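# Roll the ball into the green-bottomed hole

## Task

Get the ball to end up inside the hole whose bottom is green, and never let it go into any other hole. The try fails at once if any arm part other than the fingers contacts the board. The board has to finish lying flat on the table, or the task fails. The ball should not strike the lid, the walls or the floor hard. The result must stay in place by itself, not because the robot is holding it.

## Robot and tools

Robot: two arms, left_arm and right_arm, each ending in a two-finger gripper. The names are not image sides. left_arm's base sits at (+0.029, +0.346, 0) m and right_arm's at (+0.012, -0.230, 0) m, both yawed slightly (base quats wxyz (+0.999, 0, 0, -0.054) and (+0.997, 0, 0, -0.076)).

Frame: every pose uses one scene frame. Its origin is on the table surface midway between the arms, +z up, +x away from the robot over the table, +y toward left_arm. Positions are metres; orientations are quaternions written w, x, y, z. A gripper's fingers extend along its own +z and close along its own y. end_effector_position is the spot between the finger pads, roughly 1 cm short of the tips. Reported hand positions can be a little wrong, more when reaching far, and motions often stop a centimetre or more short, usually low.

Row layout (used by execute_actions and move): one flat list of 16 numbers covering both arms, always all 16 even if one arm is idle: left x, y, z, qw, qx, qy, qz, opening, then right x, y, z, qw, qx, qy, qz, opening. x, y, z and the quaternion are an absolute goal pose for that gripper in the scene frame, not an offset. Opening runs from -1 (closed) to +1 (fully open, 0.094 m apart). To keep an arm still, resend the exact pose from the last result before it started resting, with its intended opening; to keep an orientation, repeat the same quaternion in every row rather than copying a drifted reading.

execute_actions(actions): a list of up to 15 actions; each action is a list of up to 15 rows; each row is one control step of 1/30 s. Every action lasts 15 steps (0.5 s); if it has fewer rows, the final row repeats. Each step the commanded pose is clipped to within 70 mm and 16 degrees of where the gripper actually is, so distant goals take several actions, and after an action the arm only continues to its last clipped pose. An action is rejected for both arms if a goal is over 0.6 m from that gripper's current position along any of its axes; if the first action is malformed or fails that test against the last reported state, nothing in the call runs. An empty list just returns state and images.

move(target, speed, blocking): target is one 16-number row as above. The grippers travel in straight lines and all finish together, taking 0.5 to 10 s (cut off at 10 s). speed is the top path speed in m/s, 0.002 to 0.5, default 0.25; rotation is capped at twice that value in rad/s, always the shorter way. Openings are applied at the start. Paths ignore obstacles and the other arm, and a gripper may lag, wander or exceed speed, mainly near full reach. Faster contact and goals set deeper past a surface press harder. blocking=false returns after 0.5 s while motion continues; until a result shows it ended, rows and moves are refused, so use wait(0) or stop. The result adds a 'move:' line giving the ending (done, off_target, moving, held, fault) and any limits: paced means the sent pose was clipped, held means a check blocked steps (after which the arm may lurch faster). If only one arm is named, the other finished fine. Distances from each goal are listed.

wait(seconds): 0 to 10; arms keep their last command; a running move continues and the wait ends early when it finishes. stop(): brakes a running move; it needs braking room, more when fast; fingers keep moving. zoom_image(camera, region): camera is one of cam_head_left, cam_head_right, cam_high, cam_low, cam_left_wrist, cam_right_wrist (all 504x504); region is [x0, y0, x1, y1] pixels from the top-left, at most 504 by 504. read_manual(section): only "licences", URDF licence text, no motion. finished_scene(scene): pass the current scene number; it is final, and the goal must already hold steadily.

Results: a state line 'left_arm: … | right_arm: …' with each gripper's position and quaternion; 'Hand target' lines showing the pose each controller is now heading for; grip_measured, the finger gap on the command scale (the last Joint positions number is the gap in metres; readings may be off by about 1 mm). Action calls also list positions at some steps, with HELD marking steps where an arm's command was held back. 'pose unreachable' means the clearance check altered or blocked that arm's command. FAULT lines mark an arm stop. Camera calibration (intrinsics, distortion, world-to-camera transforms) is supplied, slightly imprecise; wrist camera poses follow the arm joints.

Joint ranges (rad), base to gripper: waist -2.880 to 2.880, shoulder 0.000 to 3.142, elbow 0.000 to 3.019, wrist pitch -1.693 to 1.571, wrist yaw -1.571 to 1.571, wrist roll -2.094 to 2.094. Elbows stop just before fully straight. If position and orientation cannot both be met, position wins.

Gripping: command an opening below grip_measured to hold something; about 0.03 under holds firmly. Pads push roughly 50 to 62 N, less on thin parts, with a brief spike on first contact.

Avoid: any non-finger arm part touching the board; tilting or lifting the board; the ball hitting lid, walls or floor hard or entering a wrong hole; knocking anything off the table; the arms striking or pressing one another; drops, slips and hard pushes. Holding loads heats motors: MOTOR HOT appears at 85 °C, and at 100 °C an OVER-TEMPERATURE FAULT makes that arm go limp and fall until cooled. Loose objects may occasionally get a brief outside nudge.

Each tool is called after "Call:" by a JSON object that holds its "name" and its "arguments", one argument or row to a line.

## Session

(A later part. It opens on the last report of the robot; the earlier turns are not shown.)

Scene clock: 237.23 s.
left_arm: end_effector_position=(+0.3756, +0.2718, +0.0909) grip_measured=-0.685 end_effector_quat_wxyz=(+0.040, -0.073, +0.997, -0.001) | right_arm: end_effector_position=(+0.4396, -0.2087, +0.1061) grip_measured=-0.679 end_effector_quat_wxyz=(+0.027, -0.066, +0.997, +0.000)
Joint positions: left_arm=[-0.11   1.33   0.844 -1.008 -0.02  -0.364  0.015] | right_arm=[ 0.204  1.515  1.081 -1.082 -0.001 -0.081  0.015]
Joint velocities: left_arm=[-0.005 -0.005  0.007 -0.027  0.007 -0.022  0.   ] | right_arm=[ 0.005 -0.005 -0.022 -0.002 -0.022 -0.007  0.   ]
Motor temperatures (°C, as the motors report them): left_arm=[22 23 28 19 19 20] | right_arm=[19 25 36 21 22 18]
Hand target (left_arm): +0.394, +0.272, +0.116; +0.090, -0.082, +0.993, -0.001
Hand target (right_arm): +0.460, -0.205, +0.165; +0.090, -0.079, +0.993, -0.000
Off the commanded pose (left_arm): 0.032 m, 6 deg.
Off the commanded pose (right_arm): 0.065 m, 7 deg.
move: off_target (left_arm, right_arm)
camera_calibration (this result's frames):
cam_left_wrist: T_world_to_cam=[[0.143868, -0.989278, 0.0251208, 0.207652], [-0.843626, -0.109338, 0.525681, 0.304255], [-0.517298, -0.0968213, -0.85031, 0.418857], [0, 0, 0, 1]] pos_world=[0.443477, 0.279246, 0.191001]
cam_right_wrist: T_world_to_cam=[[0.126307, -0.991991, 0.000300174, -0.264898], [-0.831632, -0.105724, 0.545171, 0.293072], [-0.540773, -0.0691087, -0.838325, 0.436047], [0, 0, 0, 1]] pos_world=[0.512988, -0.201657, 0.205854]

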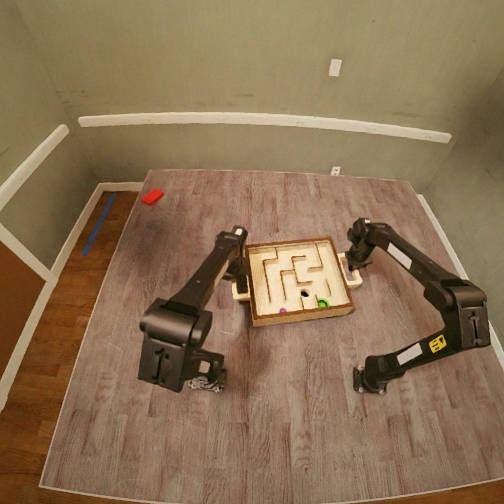

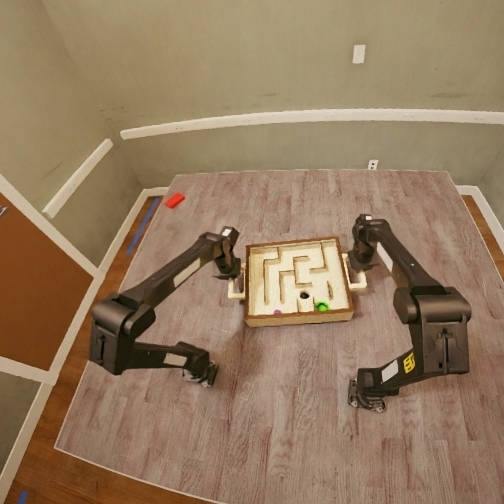

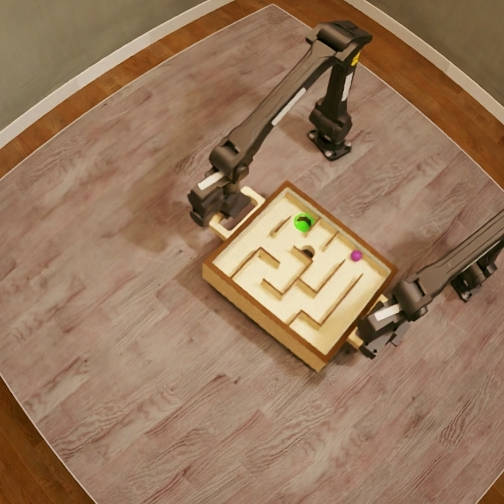

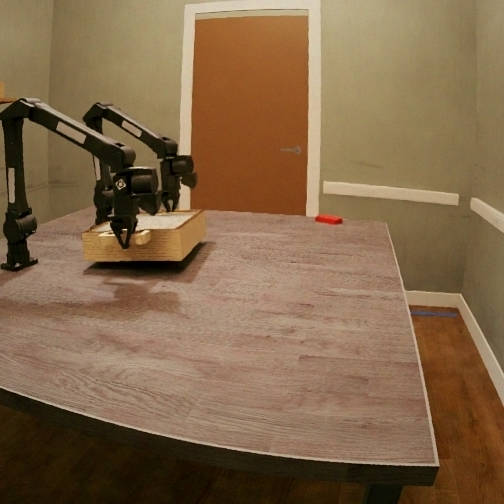

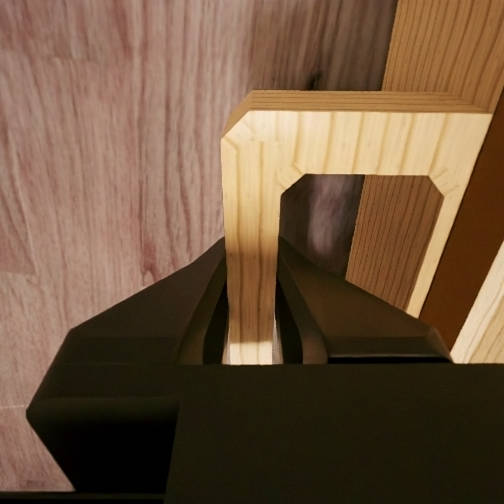

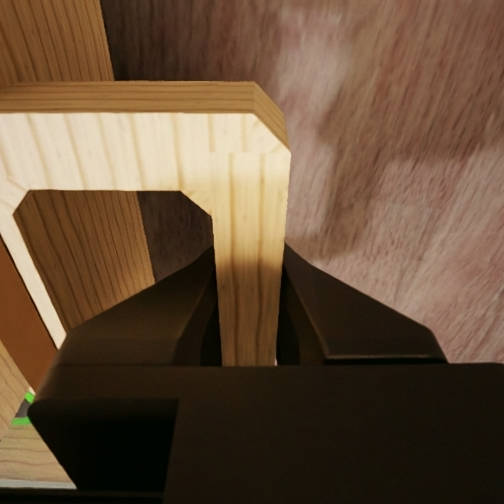

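Rolling, now in front of the lane. Tilt far and reduce L tilt.

Call:
{"name": "move", "arguments": {
  "target": [0.39,0.272,0.124,0.02,-0.082,0.996,0,-0.8,0.455,-0.205,0.15,0.02,-0.078,0.996,0,-0.8],
  "speed": 0.1
}}

Call:
{"name": "zoom_image", "arguments": {
  "camera": "cam_high",
  "region": [170,170,410,410]
}}

Scene clock: 241.60 s.
left_arm: end_effector_position=(+0.3611, +0.2703, +0.0972) grip_measured=-0.685 end_effector_quat_wxyz=(-0.012, -0.072, +0.997, -0.003) | right_arm: end_effector_position=(+0.4260, -0.2099, +0.1118) grip_measured=-0.679 end_effector_quat_wxyz=(-0.019, -0.066, +0.998, -0.003)
Joint positions: left_arm=[-0.108  1.348  0.881 -1.125  0.011 -0.36   0.015] | right_arm=[ 0.205  1.53   1.115 -1.193  0.006 -0.078  0.015]
Joint velocities: left_arm=[-0.005  0.015 -0.007  0.017  0.007  0.051 -0.   ] | right_arm=[-0.015 -0.005  0.007 -0.007  0.066 -0.037  0.001]
Motor temperatures (°C, as the motors report them): left_arm=[22 23 28 19 20 20] | right_arm=[19 25 36 21 22 18]
Hand target (left_arm): +0.389, +0.272, +0.124; +0.020, -0.082, +0.996, -0.000
Hand target (right_arm): +0.451, -0.205, +0.151; +0.021, -0.078, +0.997, -0.001
Off the commanded pose (left_arm): 0.039 m, 4 deg.
Off the commanded pose (right_arm): 0.048 m, 5 deg.
move: off_target (left_arm, right_arm)
camera_calibration (this result's frames):
cam_left_wrist: T_world_to_cam=[[0.144543, -0.989295, 0.0200726, 0.208295], [-0.785731, -0.102424, 0.61003, 0.257552], [-0.601444, -0.103947, -0.792124, 0.443201], [0, 0, 0, 1]] pos_world=[0.438819, 0.278514, 0.189775]
cam_right_wrist: T_world_to_cam=[[0.124765, -0.992186, 0.000399907, -0.263815], [-0.778717, -0.0976719, 0.619726, 0.2493], [-0.614845, -0.0776316, -0.784818, 0.457159], [0, 0, 0, 1]] pos_world=[0.508131, -0.201914, 0.204394]

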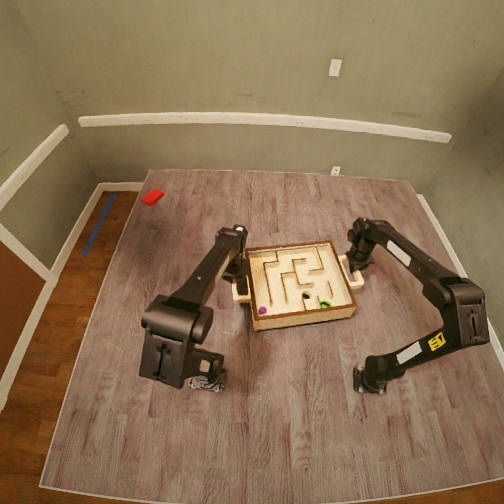

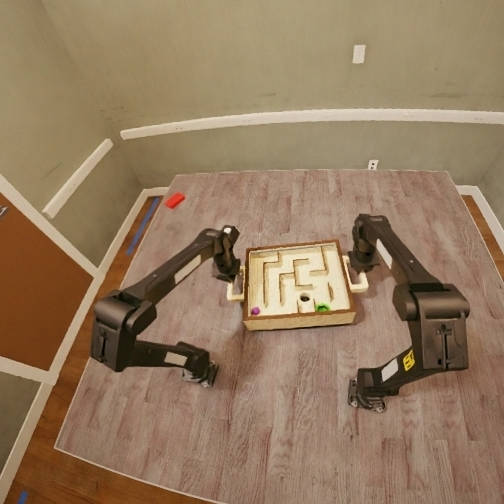

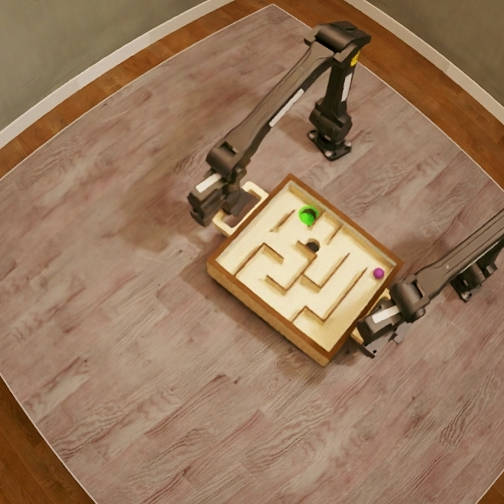

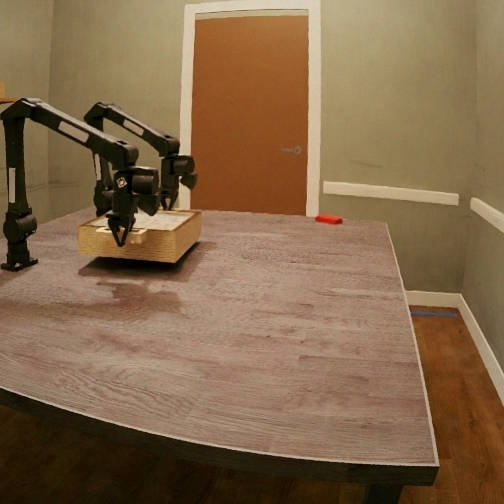

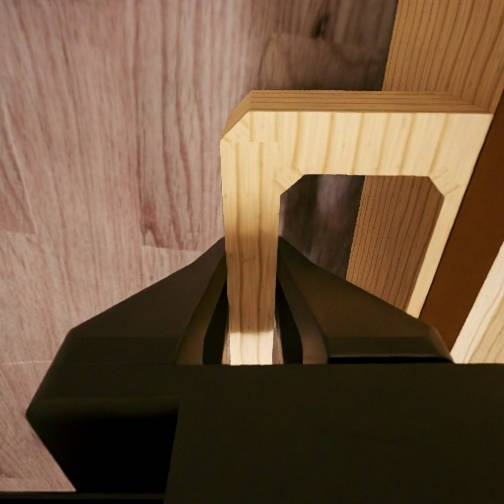

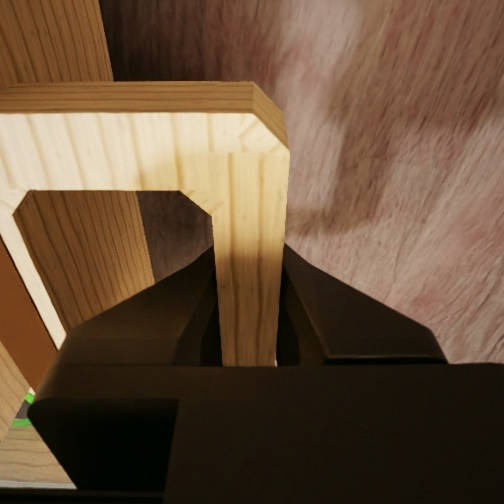

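Region (170, 170, 410, 410) of cam_high's 504x504 image, scaled by 2.100, with more detail than that image has.

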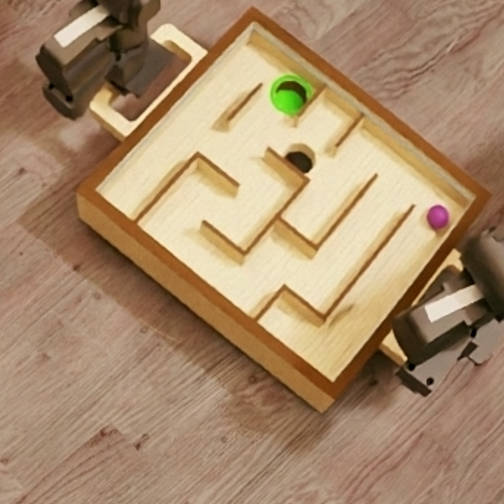

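Call:
{"name": "move", "arguments": {
  "target": [0.39,0.272,0.124,0.09,-0.082,0.993,0,-0.8,0.455,-0.205,0.15,0.09,-0.078,0.993,0,-0.8],
  "speed": 0.05
}}

Call:
{"name": "wait", "arguments": {
  "seconds": 2
}}

Call:
{"name": "zoom_image", "arguments": {
  "camera": "cam_high",
  "region": [170,170,410,410]
}}

Scene clock: 248.73 s.
left_arm: end_effector_position=(+0.3747, +0.2728, +0.0989) grip_measured=-0.685 end_effector_quat_wxyz=(+0.044, -0.073, +0.996, +0.001) | right_arm: end_effector_position=(+0.4408, -0.2076, +0.1086) grip_measured=-0.679 end_effector_quat_wxyz=(+0.035, -0.066, +0.997, +0.001)
Joint positions: left_arm=[-0.111  1.312  0.85  -1.025 -0.026 -0.364  0.015] | right_arm=[ 0.205  1.506  1.077 -1.072 -0.003 -0.079  0.015]
Joint velocities: left_arm=[-0.015 -0.015 -0.012 -0.027  0.007  0.066  0.   ] | right_arm=[-0.005 -0.005 -0.017 -0.007  0.007 -0.022 -0.001]
Motor temperatures (°C, as the motors report them): left_arm=[22 23 29 19 20 20] | right_arm=[19 25 36 21 22 18]
Hand target (left_arm): +0.390, +0.272, +0.123; +0.090, -0.081, +0.993, -0.001
Hand target (right_arm): +0.453, -0.205, +0.150; +0.090, -0.079, +0.993, +0.000
Off the commanded pose (left_arm): 0.029 m, 5 deg.
Off the commanded pose (right_arm): 0.044 m, 6 deg.
move: off_target (left_arm, right_arm)
camera_calibration (this result's frames):
cam_left_wrist: T_world_to_cam=[[0.143409, -0.989422, 0.021871, 0.209099], [-0.847844, -0.111429, 0.518405, 0.302304], [-0.510484, -0.0928871, -0.854855, 0.422073], [0, 0, 0, 1]] pos_world=[0.441781, 0.279778, 0.199523]
cam_right_wrist: T_world_to_cam=[[0.125701, -0.992068, -0.000963553, -0.263553], [-0.840038, -0.106954, 0.531881, 0.297665], [-0.527765, -0.0660483, -0.846819, 0.43466], [0, 0, 0, 1]] pos_world=[0.512577, -0.200918, 0.209502]

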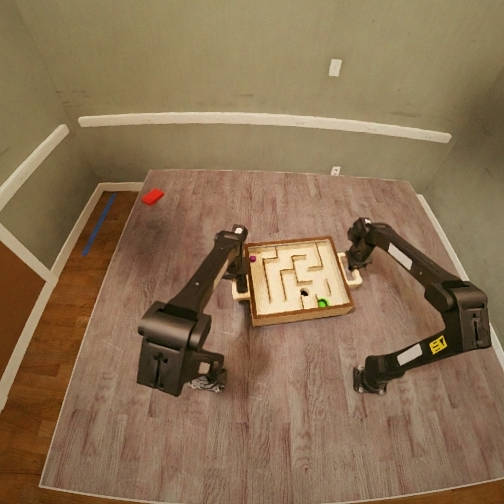

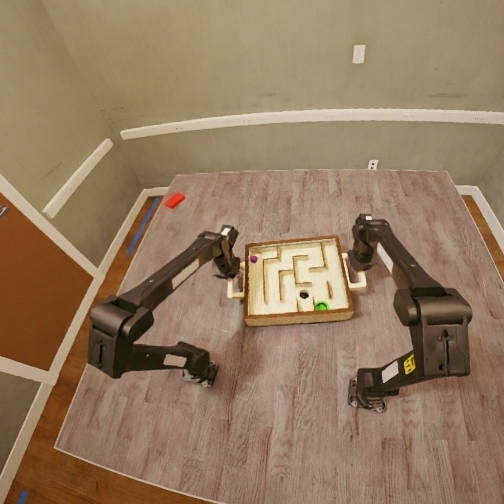

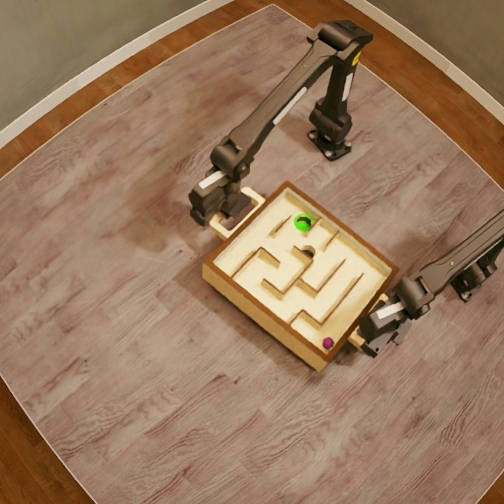

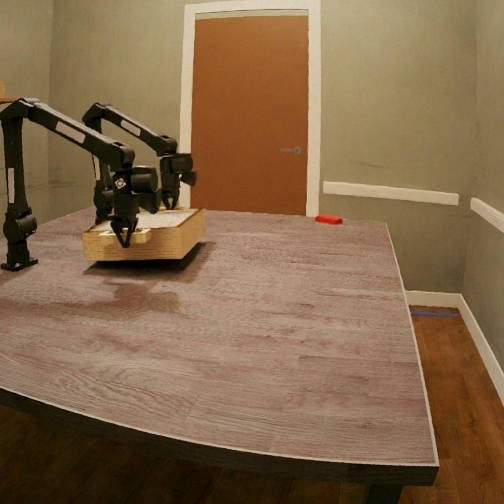

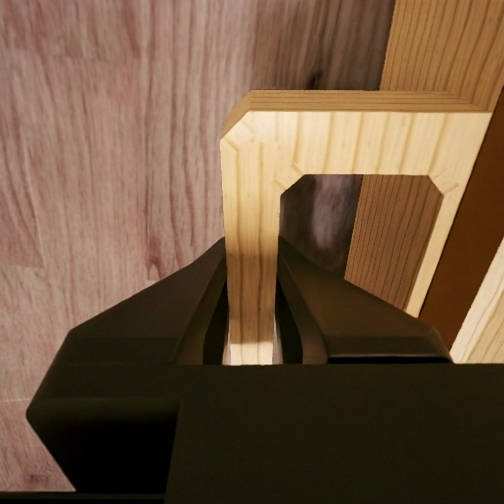

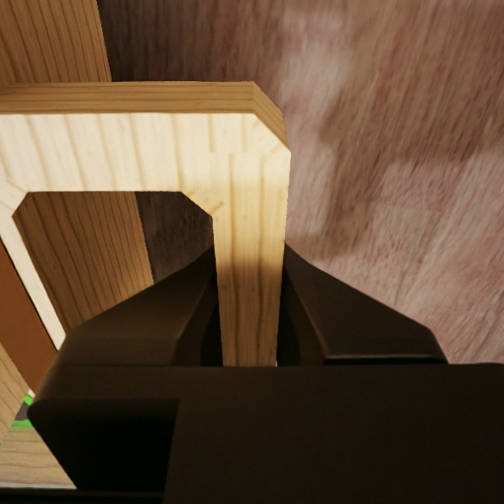

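Scene clock: 250.73 s.
left_arm: end_effector_position=(+0.3747, +0.2728, +0.0989) grip_measured=-0.685 end_effector_quat_wxyz=(+0.044, -0.073, +0.996, +0.001) | right_arm: end_effector_position=(+0.4408, -0.2076, +0.1088) grip_measured=-0.679 end_effector_quat_wxyz=(+0.035, -0.066, +0.997, +0.001)
Joint positions: left_arm=[-0.111  1.312  0.85  -1.025 -0.026 -0.364  0.015] | right_arm=[ 0.205  1.506  1.077 -1.072 -0.003 -0.079  0.015]
Joint velocities: left_arm=[-0.005  0.005 -0.027 -0.007 -0.095 -0.022 -0.002] | right_arm=[-0.015 -0.005  0.007  0.007 -0.037 -0.007 -0.001]
Motor temperatures (°C, as the motors report them): left_arm=[22 23 28 19 20 20] | right_arm=[19 25 36 21 22 18]
Hand target (left_arm): +0.390, +0.272, +0.123; +0.090, -0.082, +0.993, -0.001
Hand target (right_arm): +0.453, -0.205, +0.150; +0.090, -0.079, +0.993, +0.000
Off the commanded pose (left_arm): 0.029 m, 5 deg.
Off the commanded pose (right_arm): 0.044 m, 6 deg.
wait: 2.00 s; at rest by 0.17 s
camera_calibration (this result's frames):
cam_left_wrist: T_world_to_cam=[[0.143785, -0.989367, 0.0219044, 0.20894], [-0.847803, -0.111734, 0.518406, 0.302371], [-0.510446, -0.0931095, -0.854854, 0.42212], [0, 0, 0, 1]] pos_world=[0.441778, 0.279807, 0.199523]
cam_right_wrist: T_world_to_cam=[[0.125701, -0.992068, -0.000935757, -0.263557], [-0.84024, -0.106965, 0.531559, 0.297711], [-0.527442, -0.0660312, -0.847021, 0.434679], [0, 0, 0, 1]] pos_world=[0.512547, -0.200919, 0.209685]

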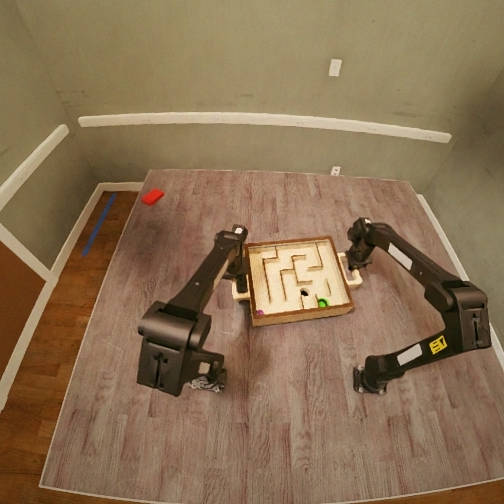

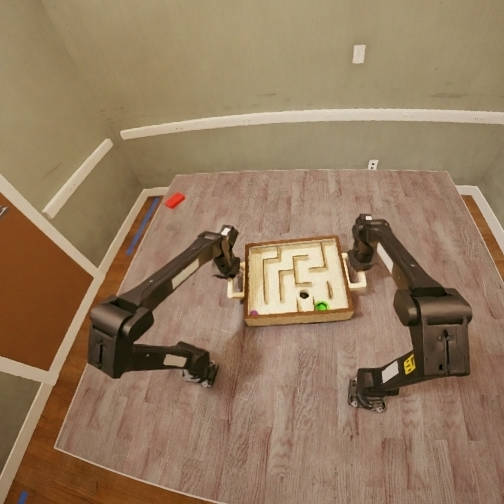

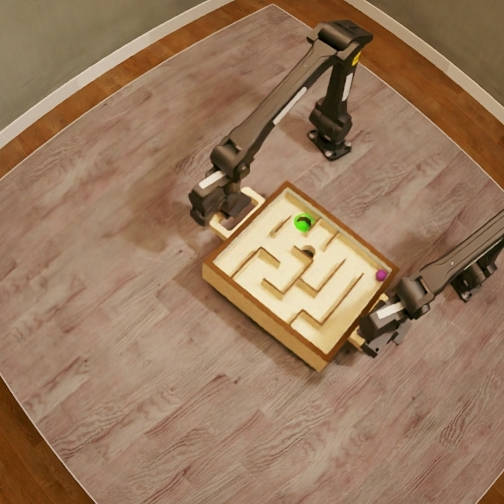

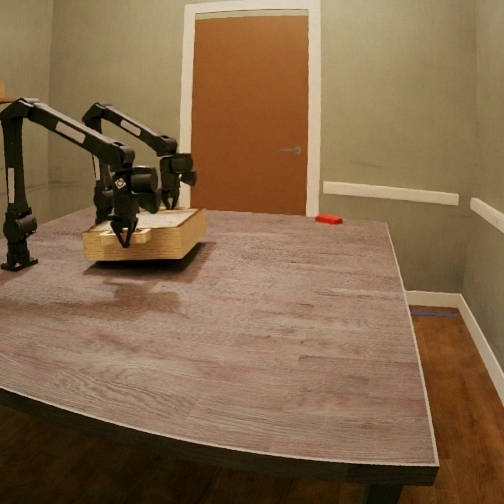

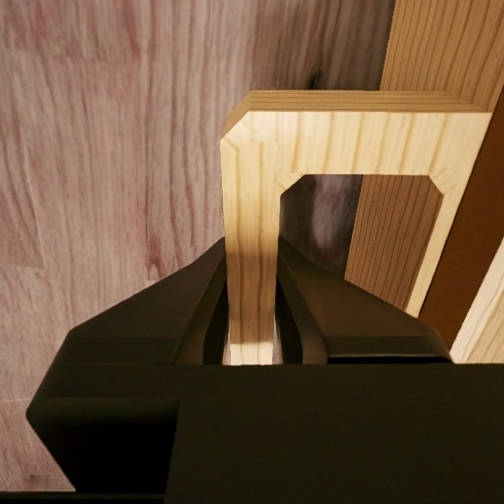

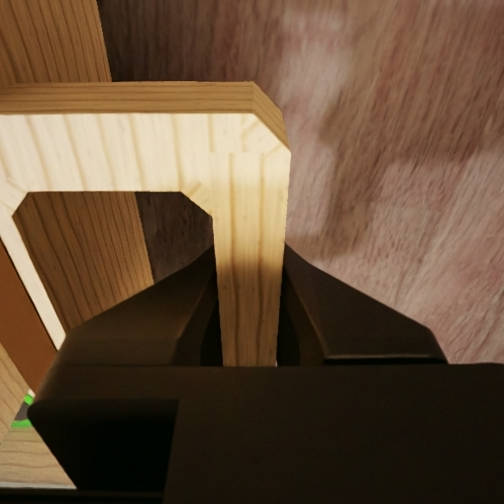

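Region (170, 170, 410, 410) of cam_high's 504x504 image, scaled by 2.100, with more detail than that image has.

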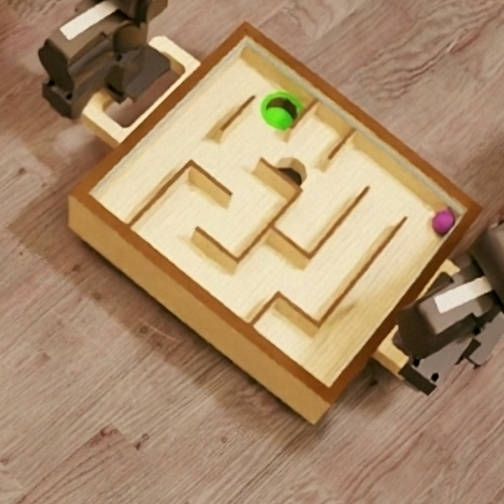

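Call:
{"name": "execute_actions", "arguments": {
  "actions": [
    [[0.39,0.272,0.145,0.09,-0.082,0.993,0,-0.8,0.455,-0.205,0.135,0.09,-0.078,0.993,0,-0.8]],
    [[0.39,0.272,0.145,0.09,-0.082,0.993,0,-0.8,0.455,-0.205,0.135,0.09,-0.078,0.993,0,-0.8]],
    [[0.39,0.272,0.124,0.09,-0.082,0.993,0,-0.8,0.455,-0.205,0.152,0.09,-0.078,0.993,0,-0.8]],
    [[0.39,0.272,0.124,0.09,-0.082,0.993,0,-0.8,0.455,-0.205,0.152,0.09,-0.078,0.993,0,-0.8]],
    [[0.39,0.272,0.124,0.09,-0.082,0.993,0,-0.8,0.455,-0.205,0.152,0.09,-0.078,0.993,0,-0.8]]
  ]
}}

Call:
{"name": "zoom_image", "arguments": {
  "camera": "cam_high",
  "region": [170,170,410,410]
}}

Scene clock: 259.57 s.
left_arm: end_effector_position=(+0.3709, +0.2746, +0.1029) grip_measured=-0.685 end_effector_quat_wxyz=(+0.048, -0.074, +0.996, +0.005) | right_arm: end_effector_position=(+0.4371, -0.2056, +0.1043) grip_measured=-0.679 end_effector_quat_wxyz=(+0.041, -0.068, +0.997, +0.004)
Joint positions: left_arm=[-0.114  1.291  0.843 -1.033 -0.037 -0.369  0.015] | right_arm=[ 0.207  1.495  1.052 -1.046 -0.01  -0.081  0.015]
Joint velocities: left_arm=[-0.005 -0.005 -0.017 -0.017  0.051 -0.066  0.001] | right_arm=[-0.015  0.005 -0.002 -0.002 -0.022 -0.081  0.001]
Motor temperatures (°C, as the motors report them): left_arm=[22 23 28 19 20 20] | right_arm=[19 25 35 21 22 18]
Hand target (left_arm): +0.389, +0.272, +0.124; +0.090, -0.082, +0.993, -0.000
Hand target (right_arm): +0.452, -0.205, +0.151; +0.090, -0.078, +0.993, -0.000
Off the commanded pose (left_arm): 0.029 m, 5 deg.
Off the commanded pose (right_arm): 0.051 m, 6 deg.
Step readings (end_effector_position; steps 1 to 15: 1st action; 16 to 30: 2nd action; 31 to 45: 3rd action; 46 to 60: 4th action; 61 to 75: 5th action):
0: left_arm (+0.3747, +0.2728, +0.0989) | right_arm (+0.4408, -0.2076, +0.1088)
1: left_arm (+0.3740, +0.2730, +0.0992) | right_arm (+0.4409, -0.2075, +0.1078)
2: left_arm (+0.3729, +0.2730, +0.1000) | right_arm (+0.4416, -0.2070, +0.1063)
4: left_arm (+0.3714, +0.2739, +0.1026) | right_arm (+0.4401, -0.2061, +0.1028)
8: left_arm (+0.3687, +0.2748, +0.1051) | right_arm (+0.4377, -0.2049, +0.1003)
15: left_arm (+0.3687, +0.2749, +0.1051) | right_arm (+0.4380, -0.2049, +0.1004)
16: left_arm (+0.3687, +0.2749, +0.1051) | right_arm (+0.4380, -0.2049, +0.1004)
17: left_arm (+0.3687, +0.2749, +0.1051) | right_arm (+0.4380, -0.2049, +0.1004)
19: left_arm (+0.3687, +0.2749, +0.1051) | right_arm (+0.4380, -0.2049, +0.1004)
23: left_arm (+0.3687, +0.2749, +0.1051) | right_arm (+0.4380, -0.2049, +0.1004)
30: left_arm (+0.3687, +0.2749, +0.1051) | right_arm (+0.4380, -0.2049, +0.1004)
31: left_arm (+0.3692, +0.2749, +0.1049) | right_arm (+0.4377, -0.2049, +0.1005)
32: left_arm (+0.3699, +0.2748, +0.1044) | right_arm (+0.4372, -0.2050, +0.1009)
34: left_arm (+0.3704, +0.2747, +0.1034) | right_arm (+0.4372, -0.2053, +0.1021)
38: left_arm (+0.3706, +0.2746, +0.1029) | right_arm (+0.4371, -0.2055, +0.1041)
45: left_arm (+0.3709, +0.2746, +0.1029) | right_arm (+0.4371, -0.2056, +0.1043)
46: left_arm (+0.3709, +0.2746, +0.1029) | right_arm (+0.4371, -0.2056, +0.1043)
47: left_arm (+0.3709, +0.2746, +0.1029) | right_arm (+0.4371, -0.2056, +0.1043)
49: left_arm (+0.3709, +0.2746, +0.1029) | right_arm (+0.4371, -0.2056, +0.1043)
53: left_arm (+0.3709, +0.2746, +0.1029) | right_arm (+0.4371, -0.2056, +0.1043)
60: left_arm (+0.3709, +0.2746, +0.1029) | right_arm (+0.4371, -0.2056, +0.1043)
61: left_arm (+0.3709, +0.2746, +0.1029) | right_arm (+0.4371, -0.2056, +0.1043)
62: left_arm (+0.3709, +0.2746, +0.1029) | right_arm (+0.4371, -0.2056, +0.1043)
64: left_arm (+0.3709, +0.2746, +0.1029) | right_arm (+0.4371, -0.2056, +0.1043)
68: left_arm (+0.3709, +0.2746, +0.1029) | right_arm (+0.4371, -0.2056, +0.1043)
75: end_effector_position above
camera_calibration (this result's frames):
cam_left_wrist: T_world_to_cam=[[0.146446, -0.989116, 0.0142584, 0.210837], [-0.85181, -0.118762, 0.510212, 0.301449], [-0.502965, -0.0868641, -0.859931, 0.419798], [0, 0, 0, 1]] pos_world=[0.437045, 0.280808, 0.204188]
cam_right_wrist: T_world_to_cam=[[0.130416, -0.991436, -0.0067706, -0.262477], [-0.84555, -0.114787, 0.521411, 0.299022], [-0.517723, -0.0622757, -0.853279, 0.426243], [0, 0, 0, 1]] pos_world=[0.507745, -0.19936, 0.206013]

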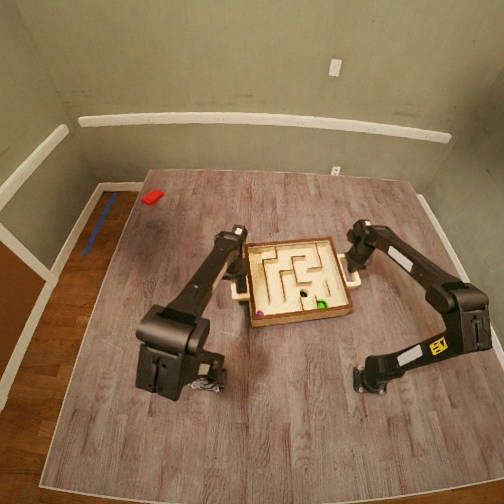

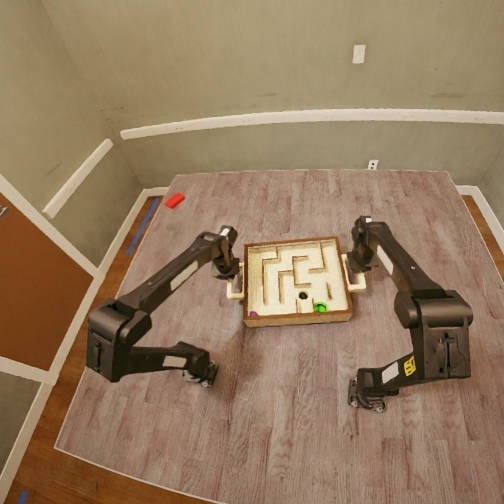

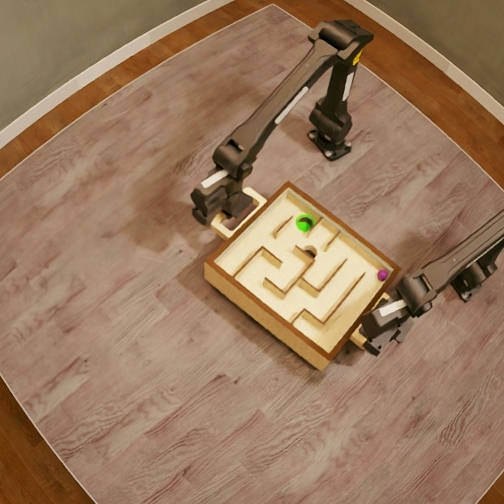

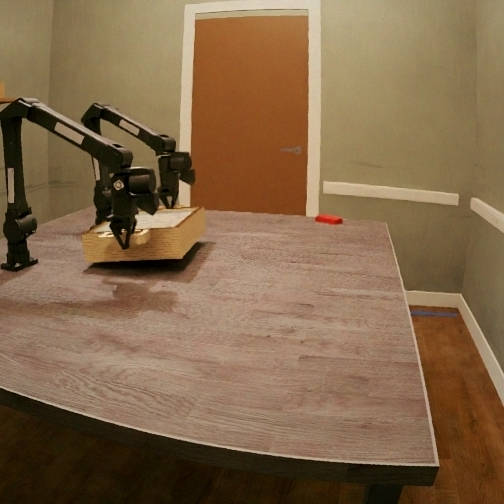

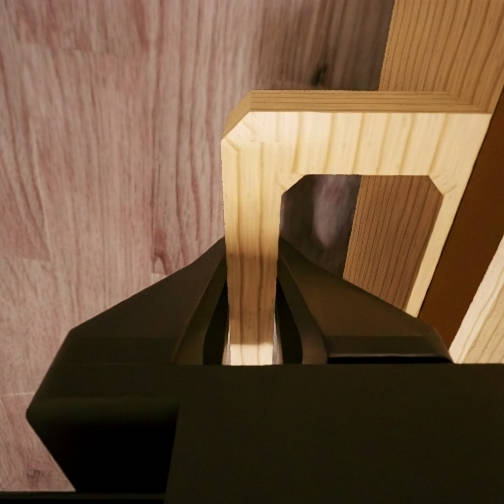

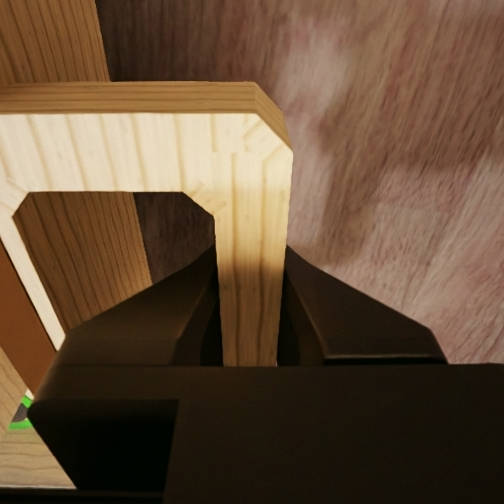

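Region (170, 170, 410, 410) of cam_high's 504x504 image, scaled by 2.100, with more detail than that image has.

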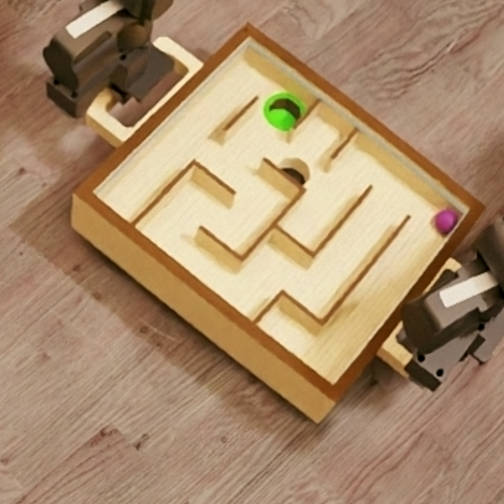

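Call:
{"name": "execute_actions", "arguments": {
  "actions": [
    [[0.385,0.272,0.16,0.08,-0.082,0.993,0,-0.8,0.45,-0.205,0.12,0.08,-0.078,0.993,0,-0.8]],
    [[0.385,0.272,0.16,0.08,-0.082,0.993,0,-0.8,0.45,-0.205,0.12,0.08,-0.078,0.993,0,-0.8]],
    [[0.385,0.272,0.124,0.09,-0.082,0.993,0,-0.8,0.45,-0.205,0.16,0.09,-0.078,0.993,0,-0.8]],
    [[0.385,0.272,0.124,0.09,-0.082,0.993,0,-0.8,0.45,-0.205,0.16,0.09,-0.078,0.993,0,-0.8]]
  ]
}}

Call:
{"name": "wait", "arguments": {
  "seconds": 1
}}

Call:
{"name": "zoom_image", "arguments": {
  "camera": "cam_high",
  "region": [170,170,410,410]
}}

Scene clock: 267.23 s.
left_arm: end_effector_position=(+0.3629, +0.2752, +0.1025) grip_measured=-0.685 end_effector_quat_wxyz=(+0.044, -0.070, +0.997, +0.005) | right_arm: end_effector_position=(+0.4238, -0.2053, +0.1064) grip_measured=-0.679 end_effector_quat_wxyz=(+0.035, -0.064, +0.997, +0.000)
Joint positions: left_arm=[-0.116  1.275  0.828 -1.041 -0.036 -0.364  0.015] | right_arm=[ 0.214  1.466  1.026 -1.06  -0.    -0.067  0.015]
Joint velocities: left_arm=[-0.015  0.005  0.002 -0.012 -0.037 -0.081 -0.002] | right_arm=[-0.005  0.005 -0.007  0.002 -0.066  0.022 -0.   ]
Motor temperatures (°C, as the motors report them): left_arm=[22 23 28 19 19 20] | right_arm=[19 25 36 21 22 18]
Hand target (left_arm): +0.384, +0.272, +0.124; +0.090, -0.082, +0.993, -0.001
Hand target (right_arm): +0.446, -0.205, +0.160; +0.090, -0.079, +0.993, -0.001
Off the commanded pose (left_arm): 0.031 m, 5 deg.
Off the commanded pose (right_arm): 0.060 m, 6 deg.
Step readings (end_effector_position; steps 1 to 15: 1st action; 16 to 30: 2nd action; 31 to 45: 3rd action; 46 to 60: 4th action):
0: left_arm (+0.3709, +0.2746, +0.1029) | right_arm (+0.4371, -0.2056, +0.1043)
1: left_arm (+0.3689, +0.2746, +0.1034) | right_arm (+0.4377, -0.2055, +0.1037)
2: left_arm (+0.3657, +0.2748, +0.1044) | right_arm (+0.4381, -0.2050, +0.1025)
4: left_arm (+0.3608, +0.2756, +0.1070) | right_arm (+0.4352, -0.2035, +0.0992)
8: left_arm (+0.3557, +0.2775, +0.1095) | right_arm (+0.4304, -0.2013, +0.0953)
15: left_arm (+0.3554, +0.2775, +0.1095) | right_arm (+0.4304, -0.2011, +0.0953)
16: left_arm (+0.3554, +0.2775, +0.1095) | right_arm (+0.4304, -0.2011, +0.0953)
17: left_arm (+0.3554, +0.2775, +0.1095) | right_arm (+0.4304, -0.2011, +0.0953)
19: left_arm (+0.3554, +0.2775, +0.1095) | right_arm (+0.4304, -0.2011, +0.0953)
23: left_arm (+0.3554, +0.2775, +0.1095) | right_arm (+0.4304, -0.2011, +0.0953)
30: left_arm (+0.3554, +0.2775, +0.1095) | right_arm (+0.4304, -0.2011, +0.0953)
31: left_arm (+0.3572, +0.2775, +0.1088) | right_arm (+0.4289, -0.2013, +0.0954)
32: left_arm (+0.3598, +0.2772, +0.1072) | right_arm (+0.4267, -0.2019, +0.0965)
34: left_arm (+0.3613, +0.2763, +0.1037) | right_arm (+0.4252, -0.2037, +0.0999)
38: left_arm (+0.3621, +0.2754, +0.1024) | right_arm (+0.4241, -0.2050, +0.1060)
45: left_arm (+0.3629, +0.2752, +0.1025) | right_arm (+0.4239, -0.2053, +0.1064)
46: left_arm (+0.3629, +0.2752, +0.1025) | right_arm (+0.4239, -0.2053, +0.1064)
47: left_arm (+0.3629, +0.2752, +0.1025) | right_arm (+0.4239, -0.2053, +0.1064)
49: left_arm (+0.3629, +0.2752, +0.1025) | right_arm (+0.4238, -0.2053, +0.1064)
53: left_arm (+0.3629, +0.2752, +0.1025) | right_arm (+0.4238, -0.2053, +0.1064)
60: end_effector_position above
camera_calibration (this result's frames):
cam_left_wrist: T_world_to_cam=[[0.138892, -0.990229, 0.0124806, 0.215843], [-0.848669, -0.112523, 0.516817, 0.291412], [-0.510363, -0.082374, -0.856005, 0.41647], [0, 0, 0, 1]] pos_world=[0.429884, 0.28083, 0.2032]
cam_right_wrist: T_world_to_cam=[[0.122515, -0.992466, 0.000939368, -0.258112], [-0.841027, -0.103318, 0.531035, 0.286134], [-0.526937, -0.0658499, -0.847349, 0.423709], [0, 0, 0, 1]] pos_world=[0.495537, -0.198703, 0.207325]

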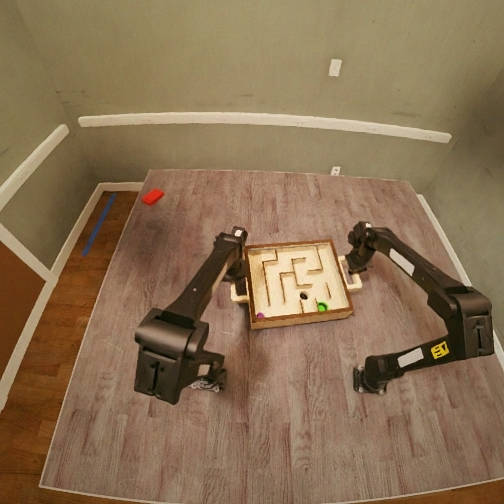

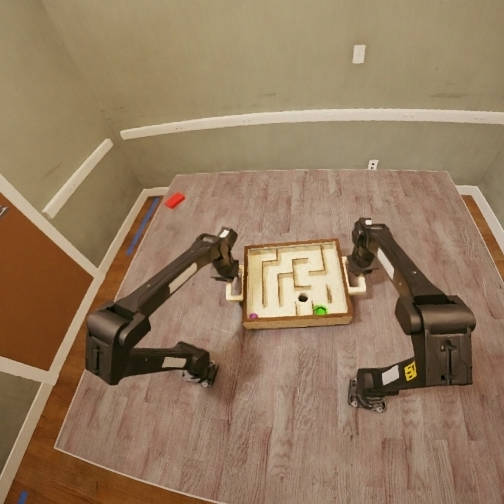

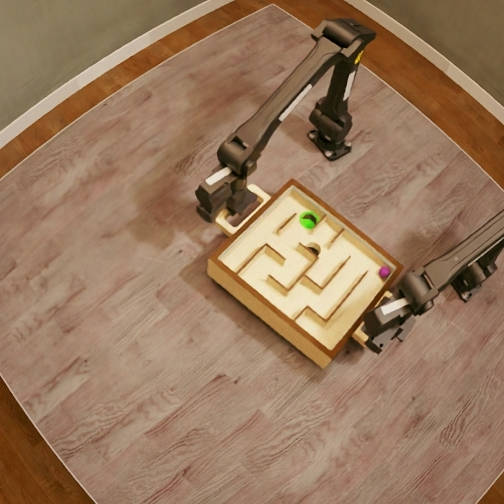

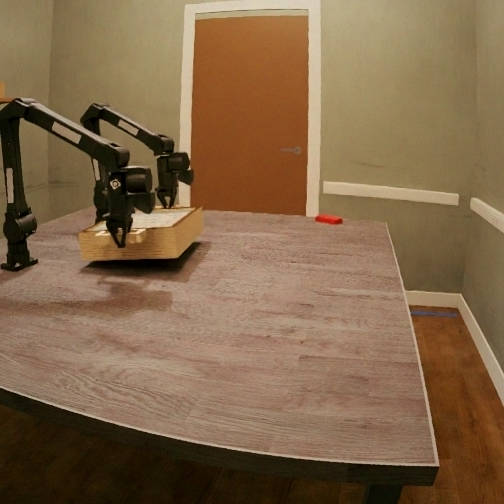

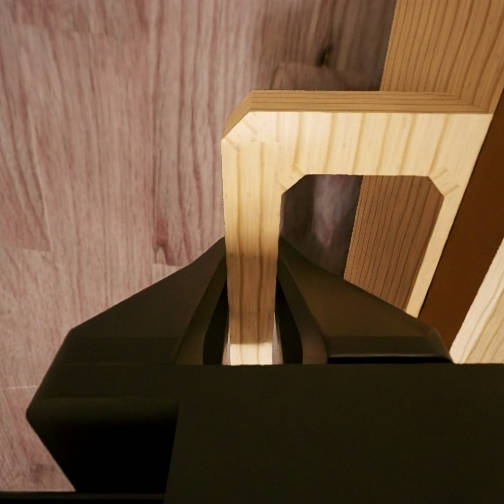

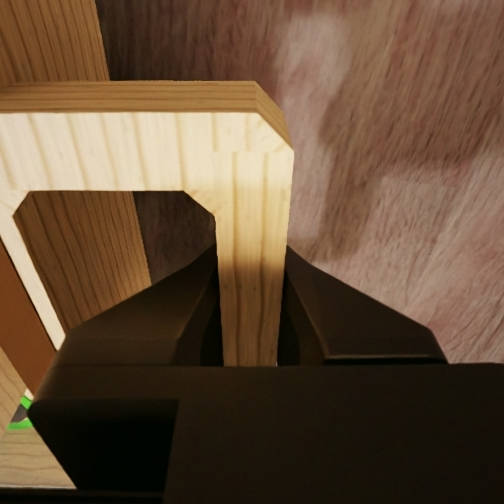

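Scene clock: 268.23 s.
left_arm: end_effector_position=(+0.3629, +0.2752, +0.1025) grip_measured=-0.685 end_effector_quat_wxyz=(+0.044, -0.070, +0.997, +0.005) | right_arm: end_effector_position=(+0.4238, -0.2053, +0.1064) grip_measured=-0.679 end_effector_quat_wxyz=(+0.035, -0.064, +0.997, +0.000)
Joint positions: left_arm=[-0.116  1.275  0.828 -1.041 -0.036 -0.364  0.015] | right_arm=[ 0.214  1.466  1.026 -1.06  -0.    -0.067  0.015]
Joint velocities: left_arm=[-0.015 -0.005  0.007  0.002 -0.051  0.007 -0.   ] | right_arm=[ 0.005 -0.015 -0.027 -0.007 -0.007  0.022 -0.001]
Motor temperatures (°C, as the motors report them): left_arm=[22 23 28 19 19 20] | right_arm=[19 25 36 21 22 18]
Hand target (left_arm): +0.384, +0.272, +0.124; +0.090, -0.082, +0.993, -0.001
Hand target (right_arm): +0.446, -0.205, +0.160; +0.090, -0.079, +0.993, -0.001
Off the commanded pose (left_arm): 0.031 m, 5 deg.
Off the commanded pose (right_arm): 0.060 m, 6 deg.
wait: 1.00 s; at rest by 0.17 s
camera_calibration (this result's frames):
cam_left_wrist: T_world_to_cam=[[0.138892, -0.990229, 0.0124806, 0.215843], [-0.848669, -0.112523, 0.516817, 0.291412], [-0.510363, -0.082374, -0.856005, 0.41647], [0, 0, 0, 1]] pos_world=[0.429884, 0.28083, 0.2032]
cam_right_wrist: T_world_to_cam=[[0.122515, -0.992466, 0.000939368, -0.258112], [-0.841027, -0.103318, 0.531035, 0.286134], [-0.526937, -0.0658499, -0.847349, 0.423709], [0, 0, 0, 1]] pos_world=[0.495537, -0.198703, 0.207325]

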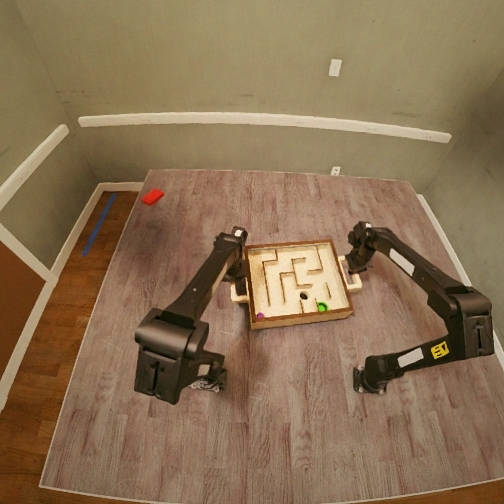

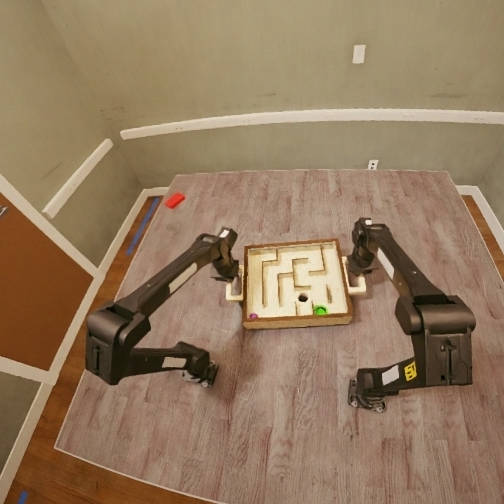

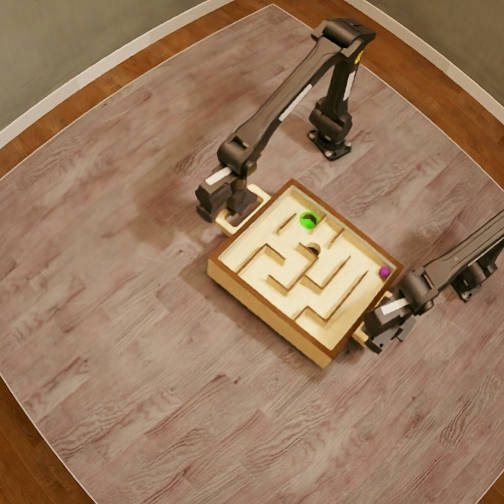

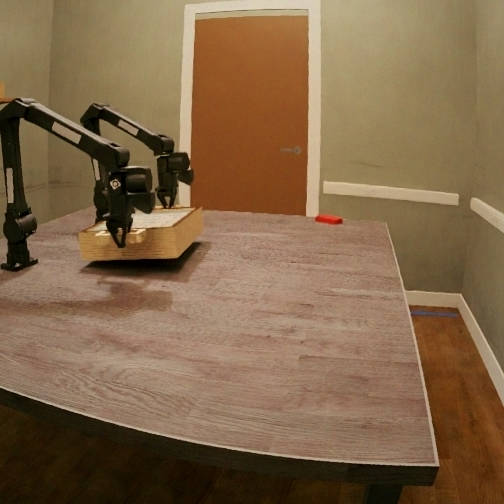

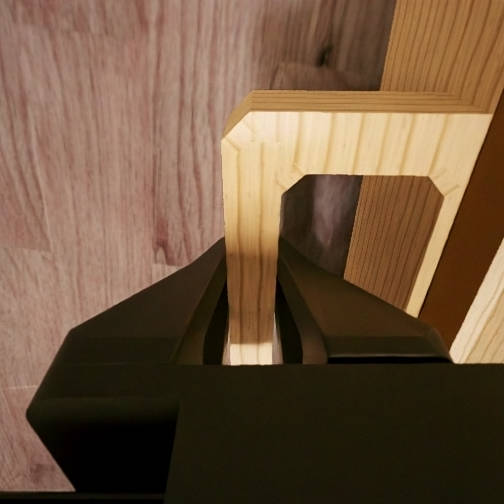

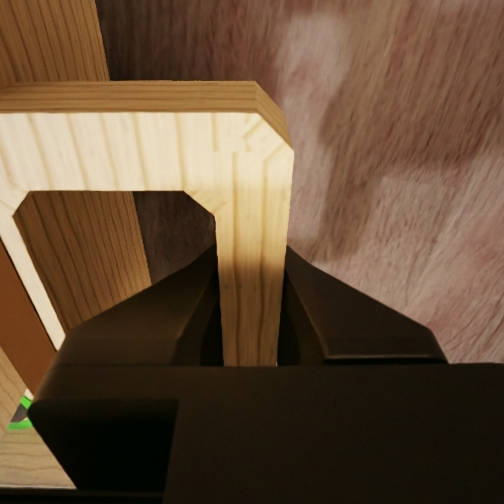

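Region (170, 170, 410, 410) of cam_high's 504x504 image, scaled by 2.100, with more detail than that image has.

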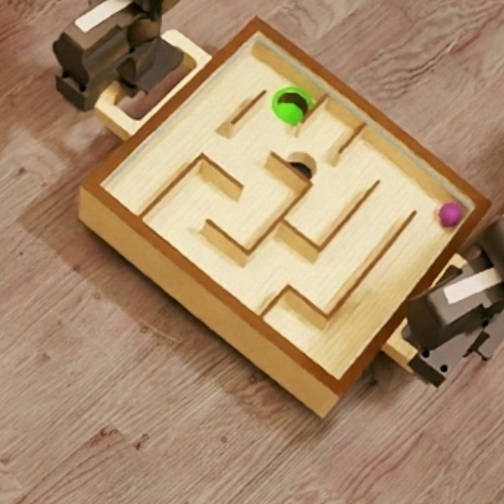

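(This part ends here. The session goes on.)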